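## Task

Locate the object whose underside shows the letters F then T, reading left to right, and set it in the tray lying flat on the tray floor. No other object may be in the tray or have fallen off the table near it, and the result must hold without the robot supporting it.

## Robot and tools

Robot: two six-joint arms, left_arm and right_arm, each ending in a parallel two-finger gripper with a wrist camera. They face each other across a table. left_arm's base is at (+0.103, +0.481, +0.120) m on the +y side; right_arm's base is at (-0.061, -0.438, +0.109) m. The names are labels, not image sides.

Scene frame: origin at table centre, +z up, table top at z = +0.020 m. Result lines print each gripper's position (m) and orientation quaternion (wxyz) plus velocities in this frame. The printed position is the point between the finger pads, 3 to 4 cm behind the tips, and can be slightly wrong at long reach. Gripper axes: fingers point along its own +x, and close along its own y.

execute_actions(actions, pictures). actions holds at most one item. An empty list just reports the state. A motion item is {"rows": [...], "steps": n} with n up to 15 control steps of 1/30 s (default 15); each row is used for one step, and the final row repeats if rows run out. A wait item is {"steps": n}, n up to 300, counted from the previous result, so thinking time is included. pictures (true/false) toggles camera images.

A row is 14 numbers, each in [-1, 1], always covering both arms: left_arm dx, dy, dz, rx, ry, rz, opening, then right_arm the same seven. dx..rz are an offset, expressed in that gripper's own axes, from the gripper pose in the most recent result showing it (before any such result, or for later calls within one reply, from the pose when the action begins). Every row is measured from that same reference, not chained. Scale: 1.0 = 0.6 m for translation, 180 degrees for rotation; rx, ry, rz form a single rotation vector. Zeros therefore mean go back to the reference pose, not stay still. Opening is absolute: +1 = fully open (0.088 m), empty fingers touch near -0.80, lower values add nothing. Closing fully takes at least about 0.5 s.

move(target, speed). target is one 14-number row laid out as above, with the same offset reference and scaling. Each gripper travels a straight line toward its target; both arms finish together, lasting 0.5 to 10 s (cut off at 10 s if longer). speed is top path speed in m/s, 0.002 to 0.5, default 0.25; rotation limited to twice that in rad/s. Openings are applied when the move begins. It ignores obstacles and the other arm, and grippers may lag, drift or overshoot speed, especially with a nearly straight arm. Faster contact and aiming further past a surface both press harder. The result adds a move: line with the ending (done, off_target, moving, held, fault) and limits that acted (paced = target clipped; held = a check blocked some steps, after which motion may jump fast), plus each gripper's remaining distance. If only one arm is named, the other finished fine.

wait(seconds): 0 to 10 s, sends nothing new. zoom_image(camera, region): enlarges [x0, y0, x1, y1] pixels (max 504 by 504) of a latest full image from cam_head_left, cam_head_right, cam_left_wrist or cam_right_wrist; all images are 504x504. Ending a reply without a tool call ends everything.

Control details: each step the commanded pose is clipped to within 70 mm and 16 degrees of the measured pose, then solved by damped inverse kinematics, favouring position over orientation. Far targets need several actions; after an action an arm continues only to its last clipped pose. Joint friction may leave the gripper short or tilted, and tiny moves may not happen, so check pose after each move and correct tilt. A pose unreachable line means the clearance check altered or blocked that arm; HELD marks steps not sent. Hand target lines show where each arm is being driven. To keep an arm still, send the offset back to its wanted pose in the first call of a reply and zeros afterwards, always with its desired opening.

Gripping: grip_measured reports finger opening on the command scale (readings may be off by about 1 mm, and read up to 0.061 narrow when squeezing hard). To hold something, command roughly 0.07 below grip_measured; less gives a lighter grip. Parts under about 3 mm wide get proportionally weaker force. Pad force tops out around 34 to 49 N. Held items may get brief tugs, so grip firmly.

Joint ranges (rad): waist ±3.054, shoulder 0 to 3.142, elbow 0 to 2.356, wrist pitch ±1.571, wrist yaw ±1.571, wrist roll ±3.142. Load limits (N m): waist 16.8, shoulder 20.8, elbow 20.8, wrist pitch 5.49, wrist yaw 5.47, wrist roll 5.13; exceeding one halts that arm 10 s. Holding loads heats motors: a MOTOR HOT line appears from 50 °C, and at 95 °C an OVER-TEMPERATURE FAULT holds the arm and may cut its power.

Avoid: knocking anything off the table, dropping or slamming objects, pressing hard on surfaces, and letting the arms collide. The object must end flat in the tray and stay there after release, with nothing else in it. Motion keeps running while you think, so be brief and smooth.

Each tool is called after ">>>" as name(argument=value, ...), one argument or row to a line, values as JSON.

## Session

>>> execute_actions(
  actions=[],
)

Scene clock: 0.00 s of 4730.00 s.
left_arm: end_effector_position=(-0.2568, +0.4138, +0.3621) grip_measured=-0.790 end_effector_quat_wxyz=(+0.207, -0.297, +0.617, -0.699) end_effector_velocity=(+0.001, -0.000, +0.001) end_effector_angular_velocity=(+0.008, +0.012, +0.004) | right_arm: end_effector_position=(+0.0243, -0.3739, +0.1436) grip_measured=-0.790 end_effector_quat_wxyz=(-0.560, +0.042, -0.358, +0.746) end_effector_velocity=(-0.003, +0.000, +0.002) end_effector_angular_velocity=(+0.001, +0.017, -0.021)
Joint positions: left_arm=[-1.046  1.468  0.521  1.187 -0.837 -1.328  0.   ] | right_arm=[-0.806  2.168  0.921 -1.542  0.211  2.399  0.   ]
Joint velocities: left_arm=[-0.002 -0.002 -0.002  0.007 -0.007 -0.007 -0.   ] | right_arm=[-0.002 -0.002 -0.002 -0.007 -0.022 -0.007 -0.   ]
Heat: left arm: hottest elbow 29 °C (+0.0 °C/min); right arm: hottest shoulder 29 °C (+0.0 °C/min).
Hand target (left_arm): -0.257, +0.414, +0.362; -0.207, +0.297, -0.617, +0.699
Hand target (right_arm): +0.024, -0.374, +0.144; -0.560, +0.042, -0.358, +0.746

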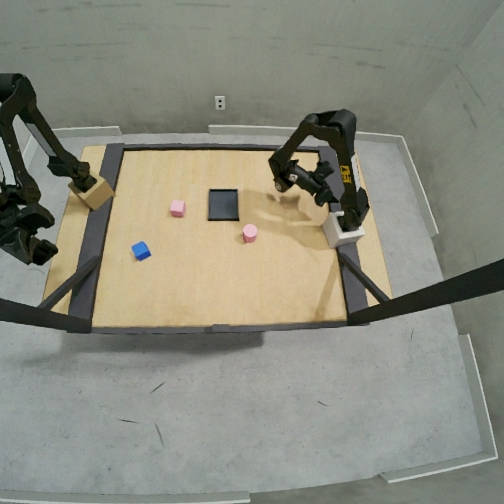

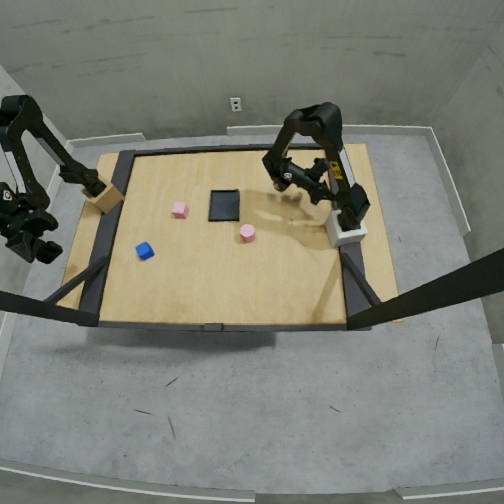

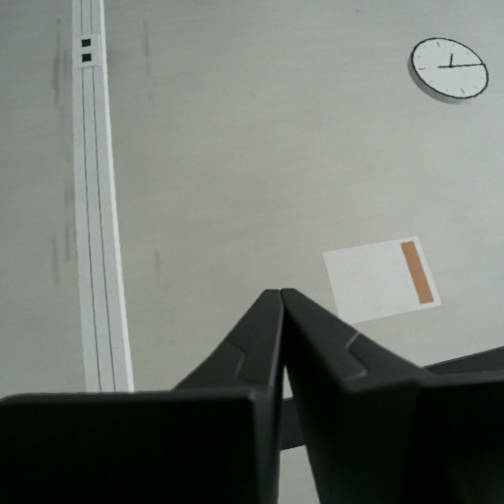

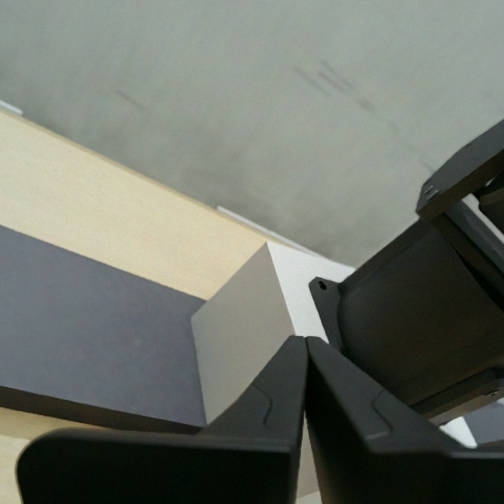

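>>> zoom_image(
  camera="cam_head_left",
  region=[70, 120, 390, 330],
)

>>> zoom_image(
  camera="cam_head_right",
  region=[200, 100, 400, 280],
)

Region (70, 120, 390, 330) of cam_head_left's 504x504 image, scaled by 1.575, with more detail than that image has; it fills the top 331 rows of this view, and the rest is white.

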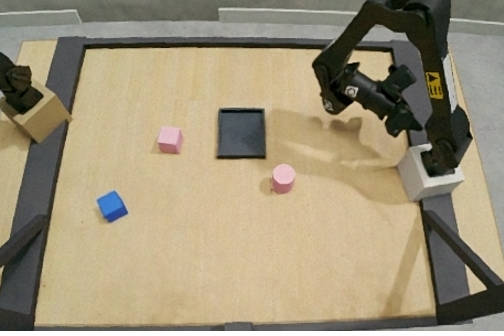

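Region (200, 100, 400, 280) of cam_head_right's 504x504 image, scaled by 2.520, with more detail than that image has; it fills the top 454 rows of this view, and the rest is white.

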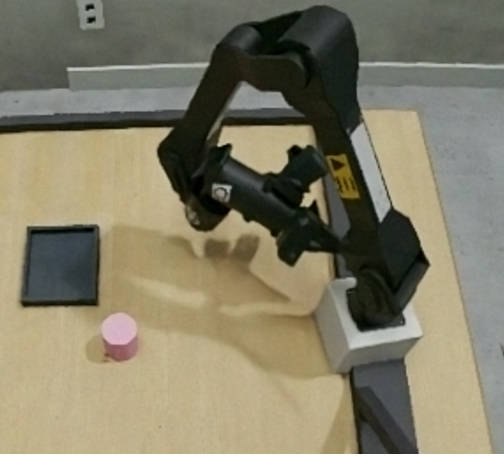

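>>> move(
  target=[-0.0545,0.2845,0.2955,0.3463,0.4334,0.4054,1, -0.2307,-0.0012,0.0198,0,0.3068,0.2408,-0.79],
  speed=0.3,
)

Scene clock: 20.60 s of 4730.00 s.
left_arm: end_effector_position=(-0.1286, +0.2812, +0.2012) grip_measured=+1.000 end_effector_quat_wxyz=(+0.245, +0.658, +0.251, -0.666) end_effector_velocity=(+0.003, +0.003, -0.002) end_effector_angular_velocity=(+0.023, -0.015, -0.005) | right_arm: end_effector_position=(+0.0814, -0.2574, +0.1990) grip_measured=-0.790 end_effector_quat_wxyz=(+0.563, +0.427, +0.560, -0.433) end_effector_velocity=(+0.000, -0.003, +0.002) end_effector_angular_velocity=(-0.003, -0.007, +0.005)
Joint positions: left_arm=[-0.202  1.725  1.225 -1.063  0.012  0.001  0.088] | right_arm=[-0.843  1.44   0.972 -1.109  0.005  2.213  0.   ]
Joint velocities: left_arm=[ 0.002  0.007  0.002 -0.022  0.007  0.007  0.   ] | right_arm=[-0.002 -0.012 -0.002 -0.007  0.007 -0.007  0.   ]
Heat: left arm: hottest elbow 31 °C (+5.8 °C/min); right arm: hottest shoulder 32 °C (+8.7 °C/min).
Hand target (left_arm): -0.128, +0.280, +0.199; +0.245, +0.663, +0.250, -0.662
Hand target (right_arm): +0.081, -0.258, +0.199; +0.562, +0.429, +0.562, -0.430
Off the commanded pose (left_arm): 0.004 m, 1 deg.
Off the commanded pose (right_arm): 0.003 m, 0 deg.
After step 90, 13.53 s passed at rest.
move: done

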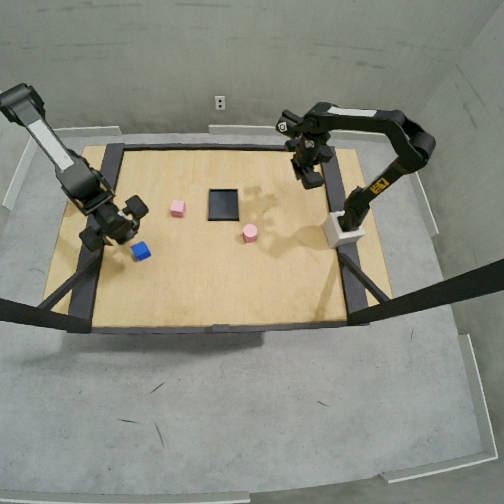

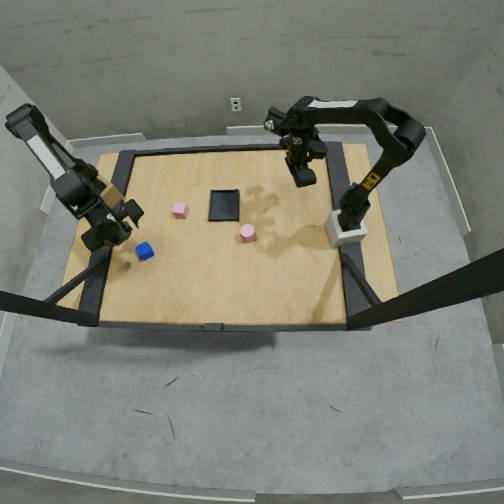

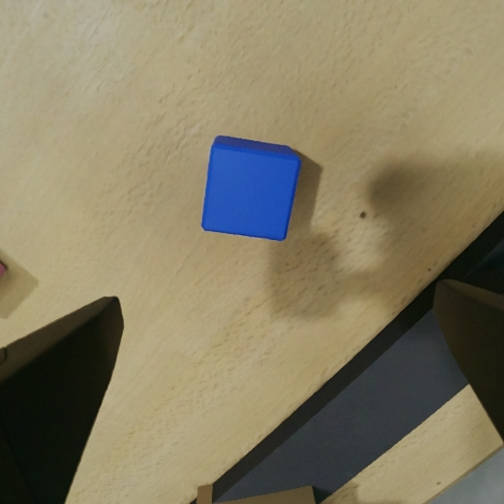

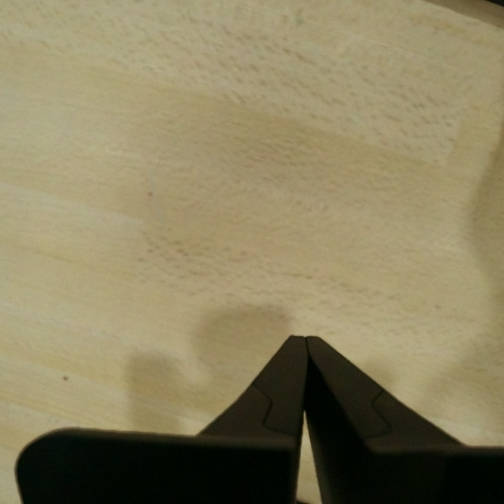

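>>> move(
  target=[0.152,0.017,0,0.039,0,0,1, 0.065,-0.1607,-0.31,-0.916,0,0,1],
  speed=0.4,
)

Scene clock: 29.47 s of 4730.00 s.
left_arm: end_effector_position=(-0.1267, +0.2720, +0.1161) grip_measured=+1.000 end_effector_quat_wxyz=(+0.208, +0.665, +0.207, -0.686) end_effector_velocity=(+0.004, +0.006, -0.001) end_effector_angular_velocity=(+0.024, -0.015, +0.019) | right_arm: end_effector_position=(-0.0585, -0.1063, +0.1577) grip_measured=+1.000 end_effector_quat_wxyz=(+0.500, -0.501, +0.505, +0.494) end_effector_velocity=(-0.003, -0.001, -0.000) end_effector_angular_velocity=(-0.007, +0.022, +0.019)
Joint positions: left_arm=[-0.176  1.863  1.026 -0.706  0.012  0.149  0.088] | right_arm=[-0.184  1.871  1.271 -0.983  0.003  0.004  0.088]
Joint velocities: left_arm=[-0.002 -0.002 -0.007 -0.022  0.007 -0.022  0.   ] | right_arm=[-0.002  0.002  0.002 -0.007 -0.022 -0.022  0.   ]
Heat: left arm: hottest elbow 31 °C (+4.1 °C/min); right arm: hottest shoulder 32 °C (+6.1 °C/min).
Hand target (left_arm): -0.123, +0.274, +0.110; +0.204, +0.672, +0.210, -0.680
Hand target (right_arm): -0.061, -0.104, +0.158; +0.497, -0.502, +0.503, +0.498
Off the commanded pose (left_arm): 0.007 m, 1 deg.
Off the commanded pose (right_arm): 0.004 m, 1 deg.
After step 90, 1.73 s passed at rest.
move: done

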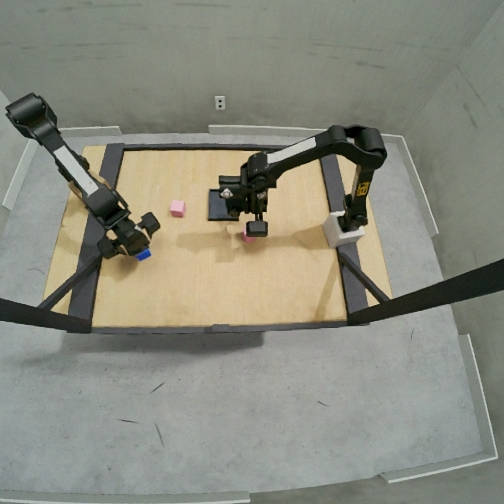

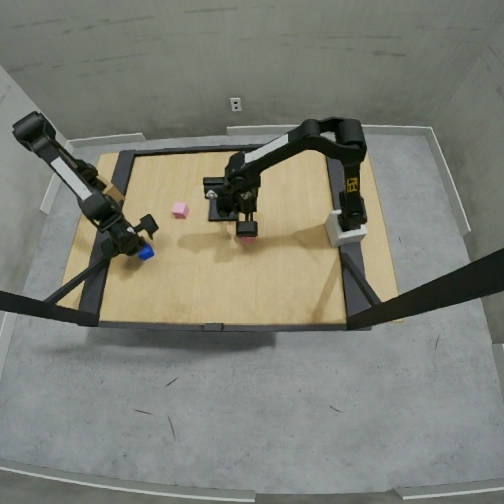

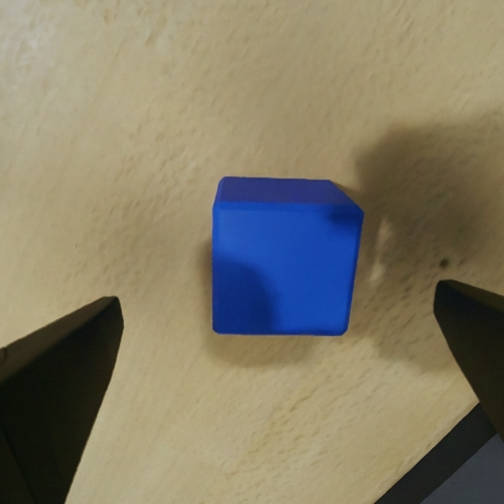

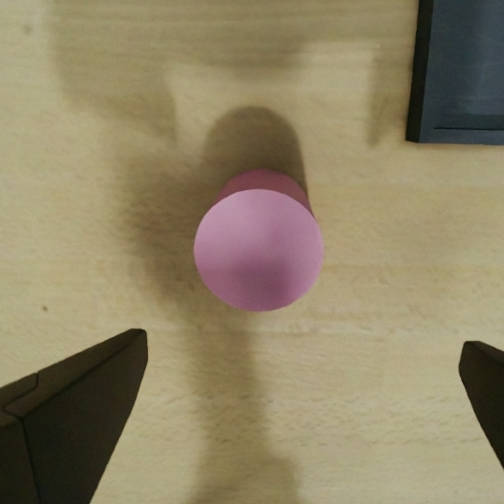

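>>> move(
  target=[0.093,-0.004,0,0,0,0,1, 0.071,0.016,0.021,0,0,0,1],
  speed=0.1,
)

Scene clock: 34.30 s of 4730.00 s.
left_arm: end_effector_position=(-0.1323, +0.2701, +0.0663) grip_measured=+1.000 end_effector_quat_wxyz=(+0.210, +0.660, +0.204, -0.692) end_effector_velocity=(+0.002, -0.002, -0.001) end_effector_angular_velocity=(-0.017, -0.012, +0.021) | right_arm: end_effector_position=(-0.0663, -0.0927, +0.1185) grip_measured=+1.000 end_effector_quat_wxyz=(+0.502, -0.499, +0.502, +0.496) end_effector_velocity=(-0.000, -0.002, +0.000) end_effector_angular_velocity=(-0.008, +0.007, +0.020)
Joint positions: left_arm=[-0.184  1.996  0.964 -0.493  0.012  0.142  0.088] | right_arm=[-0.161  1.973  1.242 -0.843  0.003  0.026  0.088]
Joint velocities: left_arm=[-0.002  0.002 -0.002  0.007 -0.022 -0.022  0.   ] | right_arm=[-0.002 -0.002 -0.002 -0.007 -0.007 -0.022  0.   ]
Heat: left arm: hottest elbow 31 °C (+3.5 °C/min); right arm: hottest shoulder 33 °C (+7.0 °C/min).
Hand target (left_arm): -0.130, +0.273, +0.061; +0.208, +0.665, +0.207, -0.686
Hand target (right_arm): -0.068, -0.094, +0.115; +0.500, -0.501, +0.505, +0.494
Off the commanded pose (left_arm): 0.007 m, 1 deg.
Off the commanded pose (right_arm): 0.004 m, 1 deg.
After step 90, 0.87 s passed at rest.
move: done

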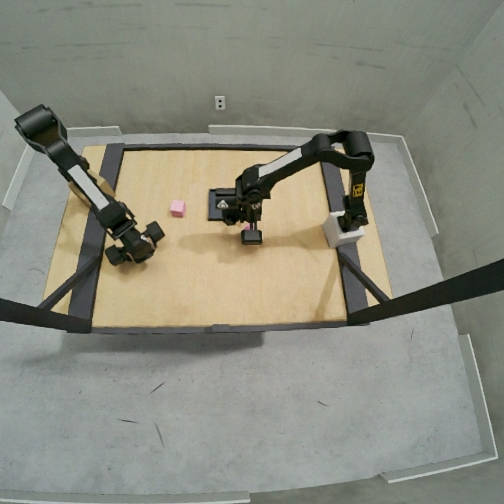

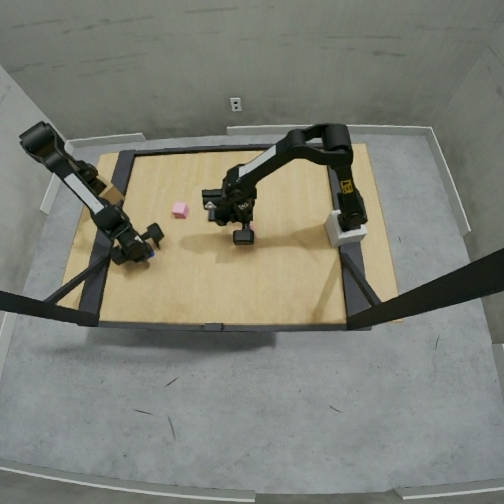

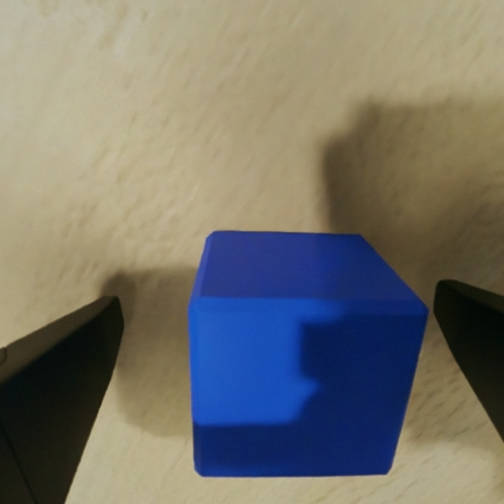

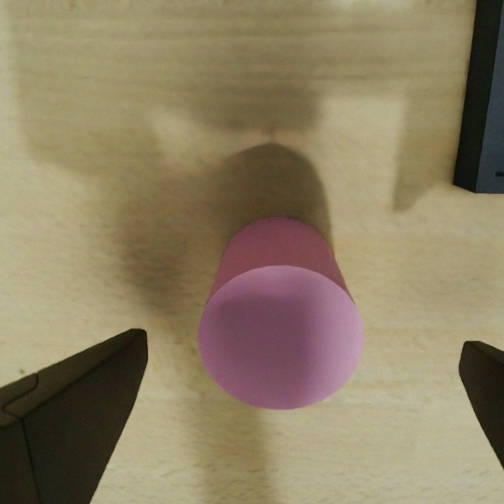

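>>> move(
  target=[0.011,-0.008,0,0,0,0,1, 0.0925,0.006,-0.007,0,0,0,1],
  speed=0.08,
)

Scene clock: 39.53 s of 4730.00 s.
left_arm: end_effector_position=(-0.1384, +0.2704, +0.0656) grip_measured=+1.000 end_effector_quat_wxyz=(+0.213, +0.653, +0.201, -0.699) end_effector_velocity=(+0.004, +0.001, -0.001) end_effector_angular_velocity=(+0.003, -0.014, +0.010) | right_arm: end_effector_position=(-0.0681, -0.0950, +0.0666) grip_measured=+1.000 end_effector_quat_wxyz=(+0.504, -0.497, +0.500, +0.499) end_effector_velocity=(-0.000, +0.002, +0.002) end_effector_angular_velocity=(+0.012, +0.008, +0.005)
Joint positions: left_arm=[-0.197  1.999  0.963 -0.47   0.012  0.13   0.088] | right_arm=[-0.156  2.069  1.143 -0.639  0.003  0.03   0.088]
Joint velocities: left_arm=[ 0.002 -0.002 -0.007 -0.007 -0.007 -0.007  0.   ] | right_arm=[-0.002 -0.007 -0.002  0.007 -0.007 -0.007  0.   ]
Heat: left arm: hottest elbow 31 °C (+3.0 °C/min); right arm: hottest shoulder 33 °C (+6.1 °C/min).
Hand target (left_arm): -0.135, +0.274, +0.060; +0.210, +0.660, +0.204, -0.692
Hand target (right_arm): -0.070, -0.097, +0.063; +0.502, -0.499, +0.502, +0.496
Off the commanded pose (left_arm): 0.008 m, 1 deg.
Off the commanded pose (right_arm): 0.004 m, 1 deg.
After step 90, 1.17 s passed at rest.
move: done

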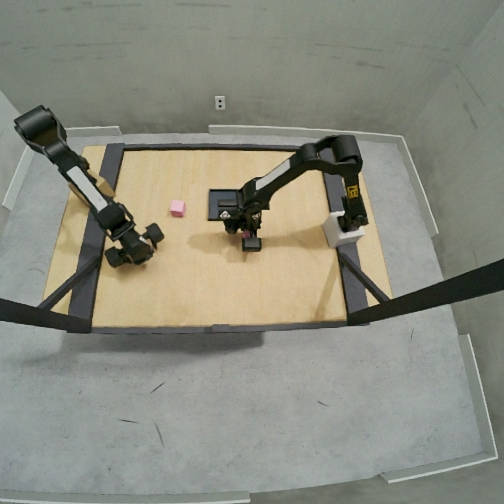

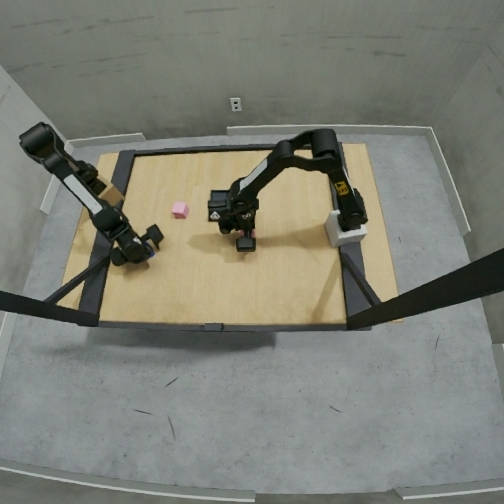

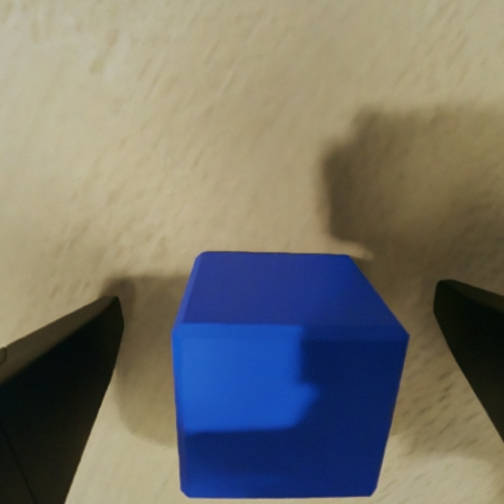

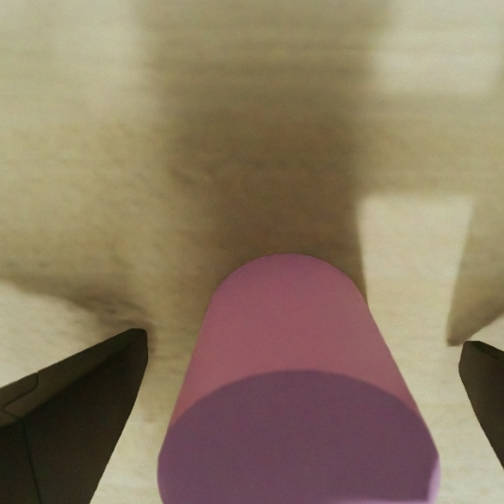

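>>> execute_actions(
  actions=[
    {"rows":[[0.004,0,-0.012,0,0,0,1,0,0,0,0,0,0,0.6],[0.004,0,-0.014,0,0,0,0.8,0,0,0,0,0,0,0.5],[0.004,0,-0.014,0,0,0,0.6,0,0,0,0,0,0,0.4],[0.004,0,-0.014,0,0,0,0.4,0,0,0,0,0,0,0.3],[0.004,0,-0.014,0,0,0,0.3,0,0,0,0,0,0,0.05],[0.004,0,-0.014,0,0,0,0.0,0,0,0,0,0,0,0.05]],"steps":15},
  ],
  pictures=false,
)

>>> execute_actions(
  actions=[
    {"steps":9},
  ],
)

Scene clock: 42.93 s of 4730.00 s.
left_arm: end_effector_position=(-0.1328, +0.2749, +0.0610) grip_measured=+0.078 end_effector_quat_wxyz=(+0.212, +0.655, +0.202, -0.697) end_effector_velocity=(+0.005, +0.004, -0.002) end_effector_angular_velocity=(+0.007, -0.017, +0.020) | right_arm: end_effector_position=(-0.0681, -0.0950, +0.0665) grip_measured=+0.129 end_effector_quat_wxyz=(+0.504, -0.497, +0.500, +0.499) end_effector_velocity=(+0.002, -0.001, -0.001) end_effector_angular_velocity=(+0.003, -0.022, +0.010)
Joint positions: left_arm=[-0.196  1.995  0.931 -0.446  0.012  0.13   0.043] | right_arm=[-0.156  2.07   1.143 -0.638  0.003  0.03   0.045]
Joint velocities: left_arm=[-0.002 -0.002 -0.012 -0.007 -0.007 -0.022 -0.   ] | right_arm=[ 0.002 -0.002 -0.007  0.007  0.022 -0.007 -0.   ]
Heat: left arm: hottest elbow 31 °C (+2.8 °C/min); right arm: hottest shoulder 34 °C (+7.0 °C/min).
Hand target (left_arm): -0.132, +0.275, +0.063; +0.213, +0.653, +0.201, -0.698
Hand target (right_arm): -0.068, -0.095, +0.067; +0.504, -0.497, +0.500, +0.499
Off the commanded pose (left_arm): 0.002 m, 0 deg.
Off the commanded pose (right_arm): 0.000 m, 0 deg.
Steps of this call (steps 1 to 87: nothing new was sent; steps 88 to 102: all 15 steps of this action). Readings (end_effector_position):
88: left_arm (-0.1383, +0.2705, +0.0651) | right_arm (-0.0681, -0.0949, +0.0665)
89: left_arm (-0.1378, +0.2709, +0.0642) | right_arm (-0.0681, -0.0949, +0.0665)
91: left_arm (-0.1351, +0.2733, +0.0623) | right_arm (-0.0681, -0.0949, +0.0665)
95: left_arm (-0.1323, +0.2756, +0.0603) | right_arm (-0.0681, -0.0949, +0.0665)
102: the state above

Scene clock: 43.23 s of 4730.00 s.
left_arm: end_effector_position=(-0.1327, +0.2749, +0.0610) grip_measured=+0.078 end_effector_quat_wxyz=(+0.212, +0.655, +0.202, -0.697) end_effector_velocity=(+0.000, +0.003, +0.000) end_effector_angular_velocity=(+0.011, +0.000, +0.019) | right_arm: end_effector_position=(-0.0681, -0.0950, +0.0665) grip_measured=+0.129 end_effector_quat_wxyz=(+0.504, -0.497, +0.500, +0.499) end_effector_velocity=(+0.000, -0.003, -0.001) end_effector_angular_velocity=(-0.012, -0.008, +0.024)
Joint positions: left_arm=[-0.196  1.995  0.931 -0.446  0.012  0.13   0.043] | right_arm=[-0.156  2.07   1.143 -0.638  0.003  0.03   0.045]
Joint velocities: left_arm=[-0.002 -0.002 -0.002 -0.007  0.007 -0.022 -0.   ] | right_arm=[ 0.002  0.002 -0.002 -0.007  0.007 -0.022 -0.   ]
Heat: left arm: hottest elbow 31 °C (+2.8 °C/min); right arm: hottest shoulder 34 °C (+6.9 °C/min).
Hand target (left_arm): -0.132, +0.275, +0.063; +0.213, +0.653, +0.201, -0.698
Hand target (right_arm): -0.068, -0.095, +0.067; +0.504, -0.497, +0.500, +0.499
Off the commanded pose (left_arm): 0.002 m, 0 deg.
Off the commanded pose (right_arm): 0.000 m, 0 deg.
Steps of this call (steps 1 to 9: nothing new was sent). Readings (end_effector_position):
1: left_arm (-0.1328, +0.2748, +0.0611) | right_arm (-0.0681, -0.0950, +0.0665)
2: left_arm (-0.1328, +0.2748, +0.0611) | right_arm (-0.0681, -0.0950, +0.0665)
4: left_arm (-0.1327, +0.2749, +0.0610) | right_arm (-0.0681, -0.0950, +0.0665)
8: left_arm (-0.1327, +0.2749, +0.0610) | right_arm (-0.0681, -0.0950, +0.0665)
9: the state above

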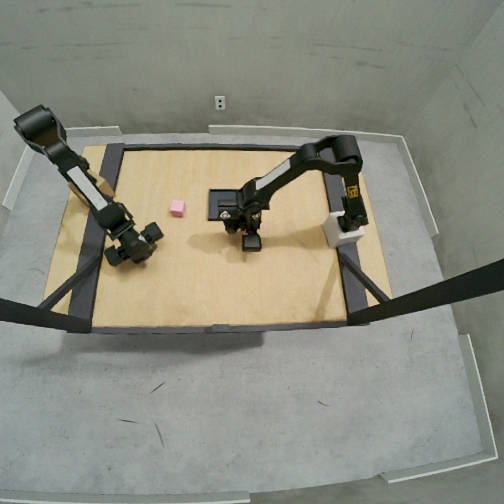

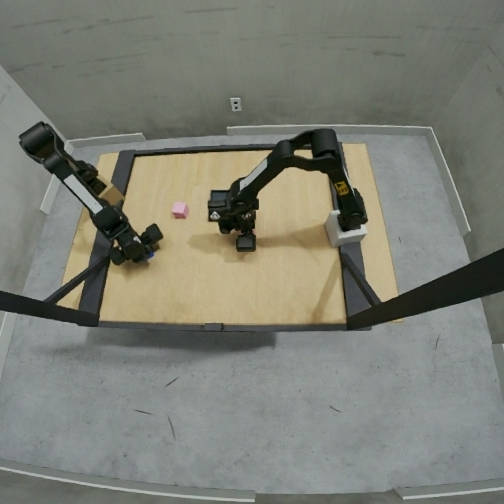

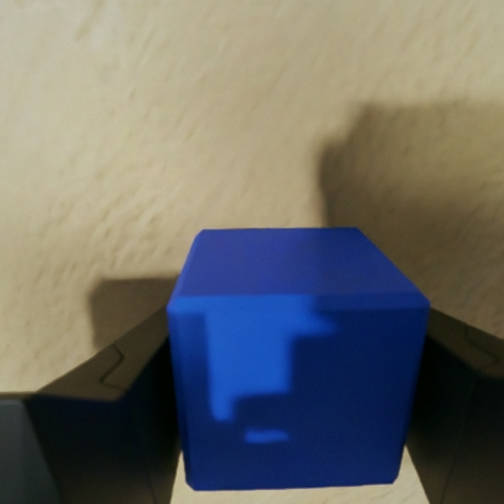

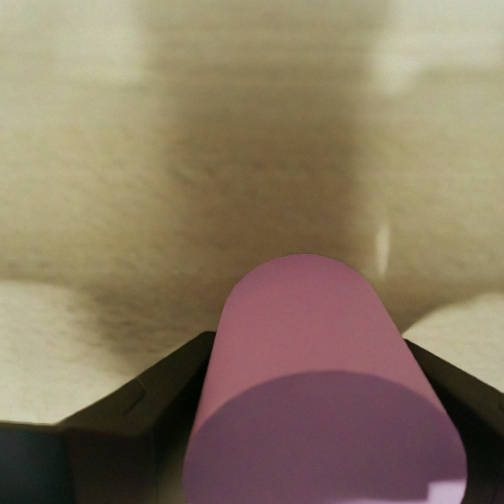

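>>> move(
  target=[-0.5085,0.3035,-0.1268,-0.2033,-0.4013,0.1833,0, -0.4725,-0.105,-0.0597,0.0451,-0.4414,-0.037,0.05],
  speed=0.3,
)

Scene clock: 54.17 s of 4730.00 s.
left_arm: end_effector_position=(+0.0491, +0.1760, +0.3550) grip_measured=+0.078 end_effector_quat_wxyz=(+0.643, +0.071, +0.059, -0.760) end_effector_velocity=(-0.000, +0.000, -0.003) end_effector_angular_velocity=(+0.013, +0.006, -0.003) | right_arm: end_effector_position=(-0.0074, -0.1309, +0.3513) grip_measured=+0.129 end_effector_quat_wxyz=(+0.763, -0.059, +0.067, +0.640) end_effector_velocity=(+0.001, -0.001, +0.000) end_effector_angular_velocity=(+0.006, -0.007, +0.001)
Joint positions: left_arm=[ 0.469  0.844  0.502  0.157 -0.013 -0.002  0.043] | right_arm=[-0.347  0.848  0.526  0.144  0.007 -0.003  0.045]
Joint velocities: left_arm=[ 0.002  0.002 -0.002 -0.007  0.007 -0.007  0.   ] | right_arm=[-0.007 -0.007 -0.007  0.007 -0.007 -0.007 -0.   ]
Heat: left arm: hottest elbow 31 °C (+2.2 °C/min); right arm: hottest shoulder 35 °C (+6.6 °C/min).
Hand target (left_arm): +0.049, +0.176, +0.357; +0.642, +0.067, +0.059, -0.761
Hand target (right_arm): -0.007, -0.132, +0.351; +0.764, -0.057, +0.065, +0.640
Off the commanded pose (left_arm): 0.005 m, 1 deg.
Off the commanded pose (right_arm): 0.003 m, 0 deg.
After step 90, 4.90 s passed at rest.
move: done

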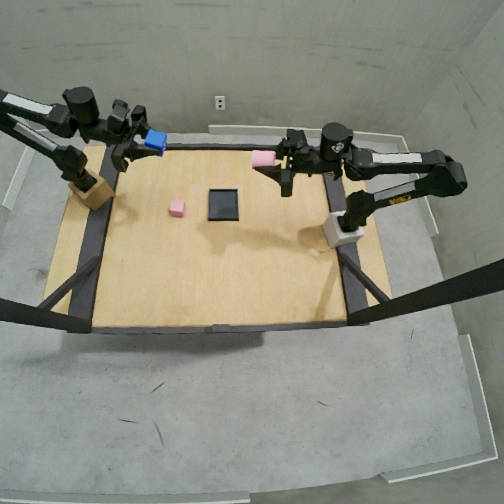

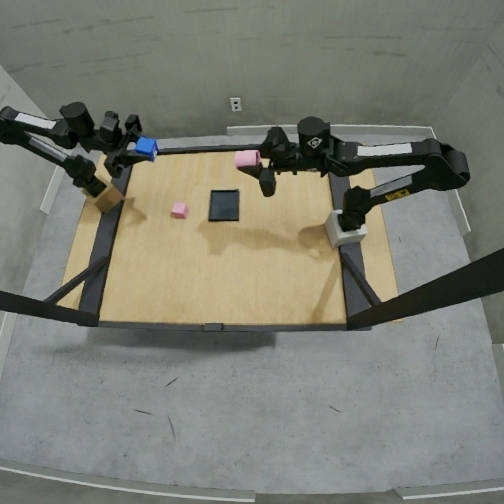

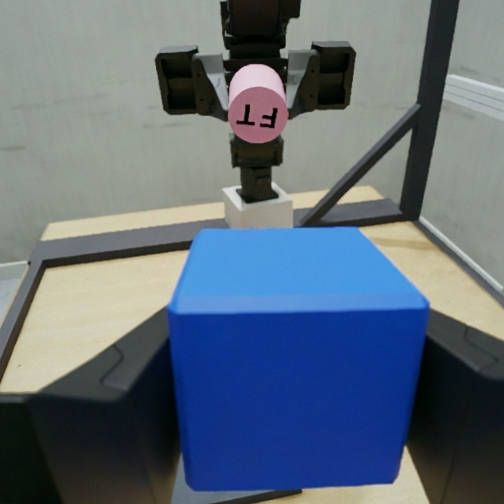

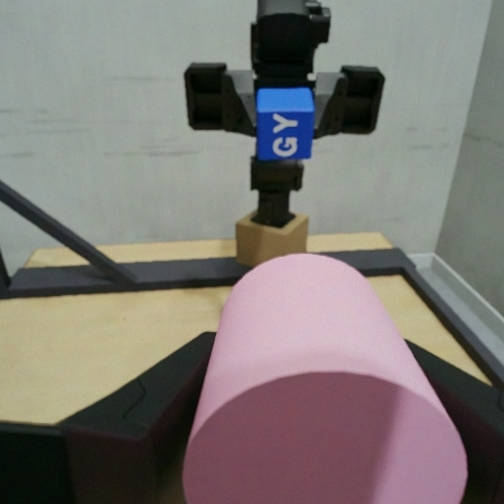

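>>> zoom_image(
  camera="cam_left_wrist",
  region=[215, 60, 305, 150],
)

Region (215, 60, 305, 150) of cam_left_wrist's 504x504 image, scaled by 5.600, with more detail than that image has.

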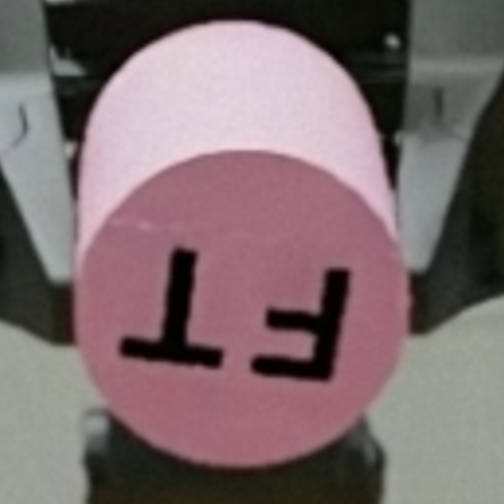

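>>> move(
  target=[-0.0357,-0.327,-0.4213,0,0.441,0,0, 0.311,-0.0783,-0.302,0,0.443,0,0.05],
  speed=0.3,
)

Scene clock: 64.10 s of 4730.00 s.
left_arm: end_effector_position=(-0.1309, +0.2742, +0.1151) grip_measured=+0.078 end_effector_quat_wxyz=(+0.459, +0.538, +0.450, -0.545) end_effector_velocity=(-0.001, -0.002, -0.000) end_effector_angular_velocity=(-0.010, +0.001, +0.005) | right_arm: end_effector_position=(+0.0638, +0.0087, +0.1400) grip_measured=+0.129 end_effector_quat_wxyz=(+0.543, -0.452, +0.542, +0.455) end_effector_velocity=(-0.003, -0.002, -0.007) end_effector_angular_velocity=(-0.015, +0.027, +0.005)
Joint positions: left_arm=[-0.202  1.883  1.048 -0.725 -0.012 -0.676  0.043] | right_arm=[-0.452  2.39   2.012 -1.189 -0.004 -0.095  0.045]
Joint velocities: left_arm=[-0.002  0.002  0.002  0.007 -0.007 -0.007 -0.   ] | right_arm=[-0.002  0.017  0.002 -0.007 -0.022 -0.007 -0.   ]
Heat: left arm: hottest elbow 32 °C (+2.0 °C/min); right arm: hottest shoulder 34 °C (+4.1 °C/min).
Hand target (left_arm): -0.132, +0.275, +0.112; +0.457, +0.541, +0.452, -0.542
Hand target (right_arm): +0.067, +0.010, +0.138; +0.543, -0.454, +0.542, +0.454
Off the commanded pose (left_arm): 0.005 m, 1 deg.
Off the commanded pose (right_arm): 0.003 m, 1 deg.
After step 90, 3.93 s passed at rest.
move: done

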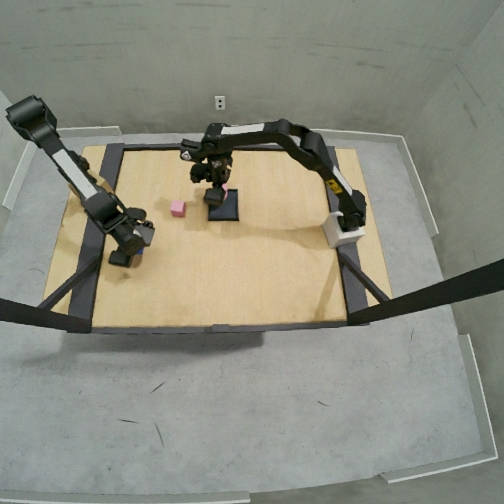

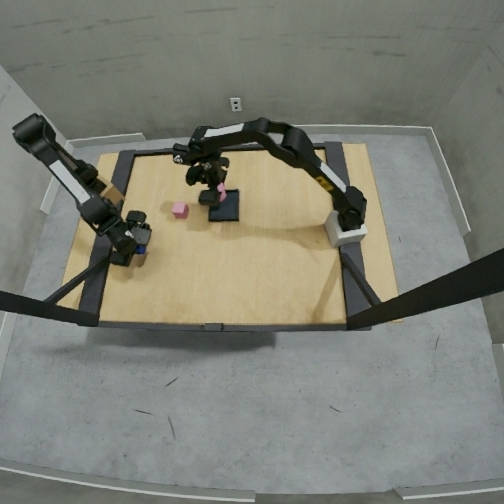

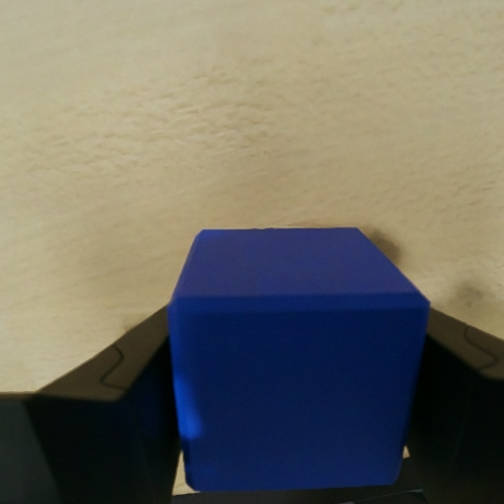

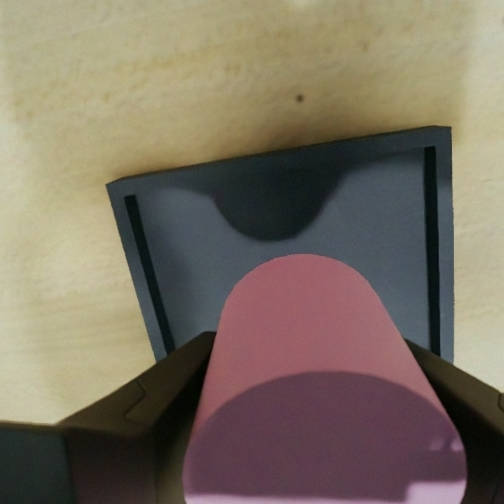

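>>> move(
  target=[0.092,0,0,0,0,0,0, 0.067,-0.017,-0.042,0,0,0,0.05],
  speed=0.08,
)

Scene clock: 67.20 s of 4730.00 s.
left_arm: end_effector_position=(-0.1344, +0.2711, +0.0657) grip_measured=+0.078 end_effector_quat_wxyz=(+0.459, +0.532, +0.450, -0.552) end_effector_velocity=(-0.000, -0.001, +0.000) end_effector_angular_velocity=(-0.021, -0.009, +0.001) | right_arm: end_effector_position=(+0.0672, -0.0186, +0.0929) grip_measured=+0.129 end_effector_quat_wxyz=(+0.538, -0.454, +0.548, +0.451) end_effector_velocity=(+0.001, +0.002, +0.010) end_effector_angular_velocity=(+0.028, -0.001, +0.005)
Joint positions: left_arm=[-0.202  2.01   0.985 -0.517 -0.012 -0.676  0.043] | right_arm=[-0.476  2.35   1.747 -0.982 -0.004 -0.117  0.045]
Joint velocities: left_arm=[-0.007 -0.002 -0.002  0.007 -0.022 -0.007 -0.   ] | right_arm=[-0.002 -0.027 -0.007  0.007 -0.007 -0.007  0.   ]
Heat: left arm: hottest elbow 32 °C (+2.0 °C/min); right arm: hottest shoulder 36 °C (+6.1 °C/min).
Hand target (left_arm): -0.131, +0.273, +0.060; +0.459, +0.538, +0.450, -0.545
Hand target (right_arm): +0.069, -0.018, +0.100; +0.543, -0.452, +0.543, +0.455
Off the commanded pose (left_arm): 0.007 m, 1 deg.
Off the commanded pose (right_arm): 0.007 m, 1 deg.
move: done

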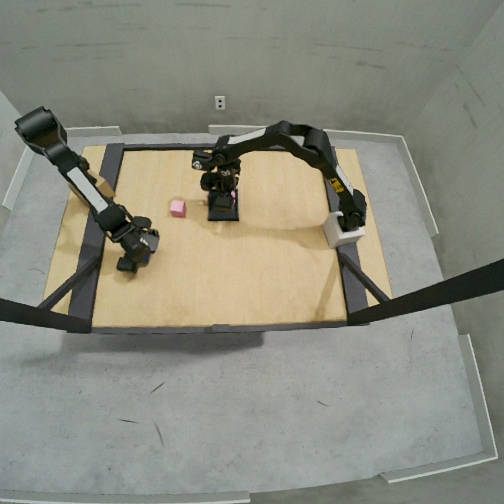

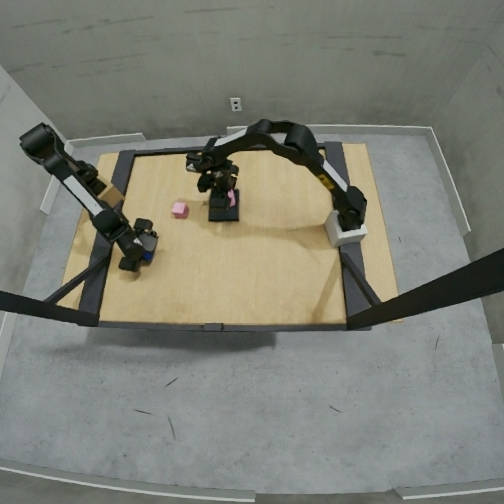

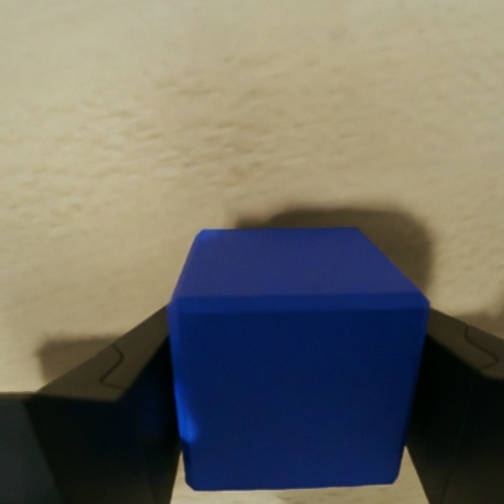

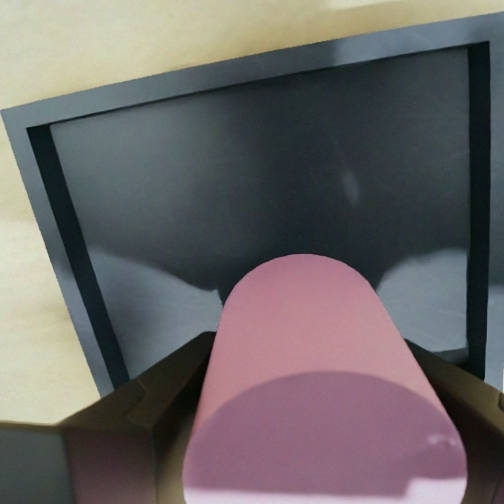

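>>> move(
  target=[0.015,0,0,0,0,0,0, 0.022,0,0,0,0,0,0.05],
  speed=0.03,
)

Scene clock: 71.70 s of 4730.00 s.
left_arm: end_effector_position=(-0.1380, +0.2680, +0.0625) grip_measured=+0.078 end_effector_quat_wxyz=(+0.459, +0.525, +0.450, -0.558) end_effector_velocity=(+0.003, -0.000, +0.000) end_effector_angular_velocity=(-0.011, -0.019, +0.021) | right_arm: end_effector_position=(+0.0677, -0.0170, +0.0840) grip_measured=+0.129 end_effector_quat_wxyz=(+0.541, -0.453, +0.545, +0.453) end_effector_velocity=(+0.001, -0.003, +0.000) end_effector_angular_velocity=(-0.005, +0.009, -0.000)
Joint positions: left_arm=[-0.202  2.022  0.985 -0.486 -0.012 -0.676  0.043] | right_arm=[-0.476  2.362  1.731 -0.945 -0.004 -0.118  0.045]
Joint velocities: left_arm=[-0.002 -0.002 -0.002 -0.007 -0.022 -0.022 -0.   ] | right_arm=[-0.007 -0.002 -0.002 -0.007 -0.007 -0.007 -0.   ]
Heat: left arm: hottest elbow 32 °C (+2.0 °C/min); right arm: hottest shoulder 38 °C (+7.0 °C/min).
Hand target (left_arm): -0.135, +0.271, +0.057; +0.459, +0.532, +0.450, -0.552
Hand target (right_arm): +0.067, -0.019, +0.080; +0.538, -0.455, +0.548, +0.451
Off the commanded pose (left_arm): 0.007 m, 1 deg.
Off the commanded pose (right_arm): 0.005 m, 1 deg.
After step 90, 0.70 s passed at rest.
move: done

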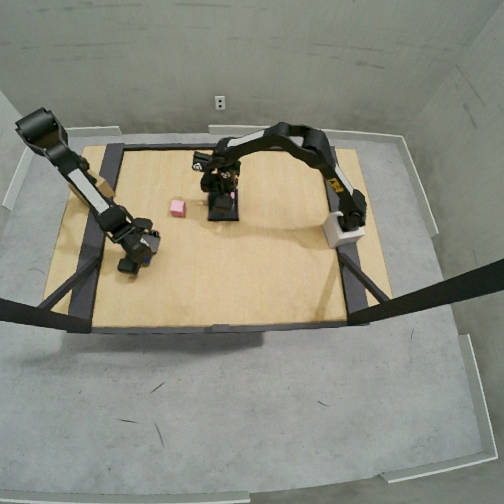

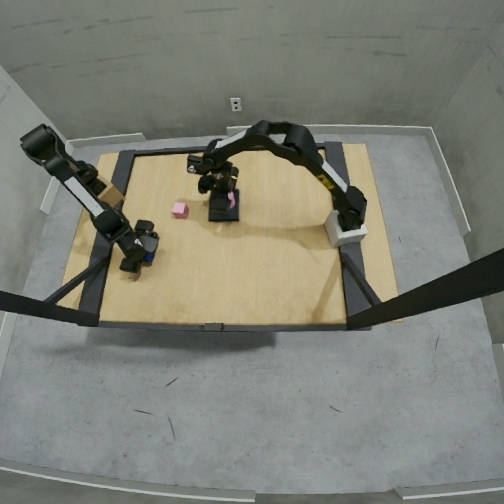

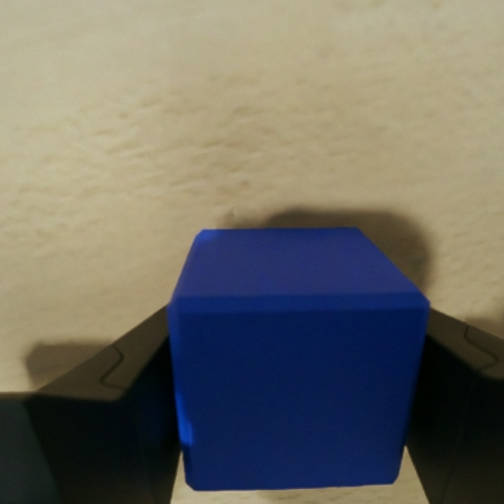

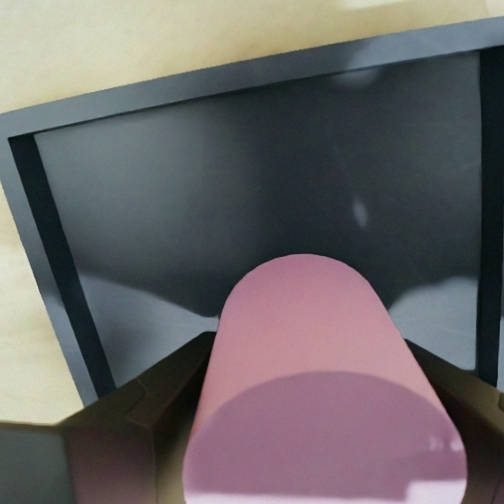

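>>> execute_actions(
  actions=[],
)

Scene clock: 75.13 s of 4730.00 s.
left_arm: end_effector_position=(-0.1380, +0.2680, +0.0623) grip_measured=+0.078 end_effector_quat_wxyz=(+0.459, +0.525, +0.450, -0.558) end_effector_velocity=(-0.002, +0.000, +0.000) end_effector_angular_velocity=(-0.011, +0.000, -0.014) | right_arm: end_effector_position=(+0.0678, -0.0170, +0.0840) grip_measured=+0.129 end_effector_quat_wxyz=(+0.541, -0.453, +0.545, +0.453) end_effector_velocity=(-0.001, -0.002, +0.000) end_effector_angular_velocity=(-0.009, -0.005, +0.010)
Joint positions: left_arm=[-0.202  2.023  0.985 -0.486 -0.012 -0.676  0.043] | right_arm=[-0.476  2.362  1.731 -0.944 -0.004 -0.118  0.045]
Joint velocities: left_arm=[-0.007 -0.002 -0.002  0.007 -0.007  0.007 -0.   ] | right_arm=[ 0.002 -0.002 -0.002 -0.007  0.007 -0.007 -0.   ]
Heat: left arm: hottest elbow 32 °C (+2.0 °C/min); right arm: hottest shoulder 39 °C (+8.1 °C/min).
Hand target (left_arm): -0.134, +0.271, +0.057; +0.459, +0.532, +0.450, -0.552
Hand target (right_arm): +0.067, -0.019, +0.080; +0.538, -0.455, +0.548, +0.451
Off the commanded pose (left_arm): 0.007 m, 1 deg.
Off the commanded pose (right_arm): 0.005 m, 1 deg.
Steps of this call (steps 1 to 90: nothing new was sent; then 0.43 s passed at rest). Readings (end_effector_position):
1: left_arm (-0.1380, +0.2680, +0.0625) | right_arm (+0.0678, -0.0170, +0.0840)
2: left_arm (-0.1379, +0.2680, +0.0623) | right_arm (+0.0678, -0.0170, +0.0840)
4: left_arm (-0.1379, +0.2680, +0.0623) | right_arm (+0.0678, -0.0170, +0.0840)
8: left_arm (-0.1380, +0.2680, +0.0623) | right_arm (+0.0678, -0.0170, +0.0840)
90: the state above

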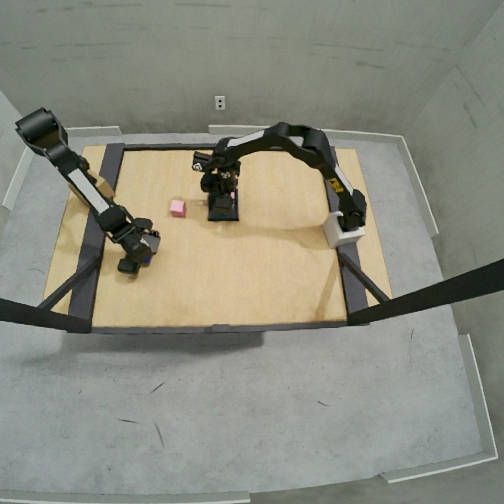

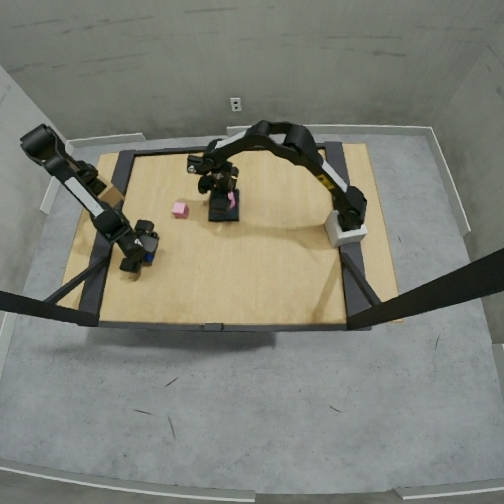

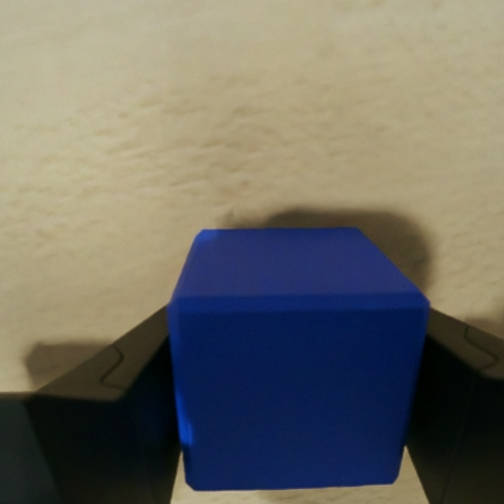

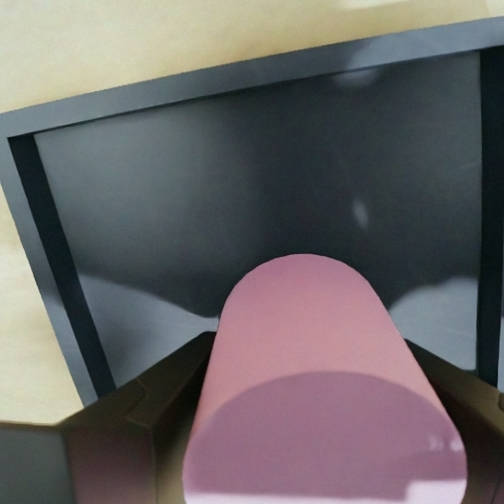

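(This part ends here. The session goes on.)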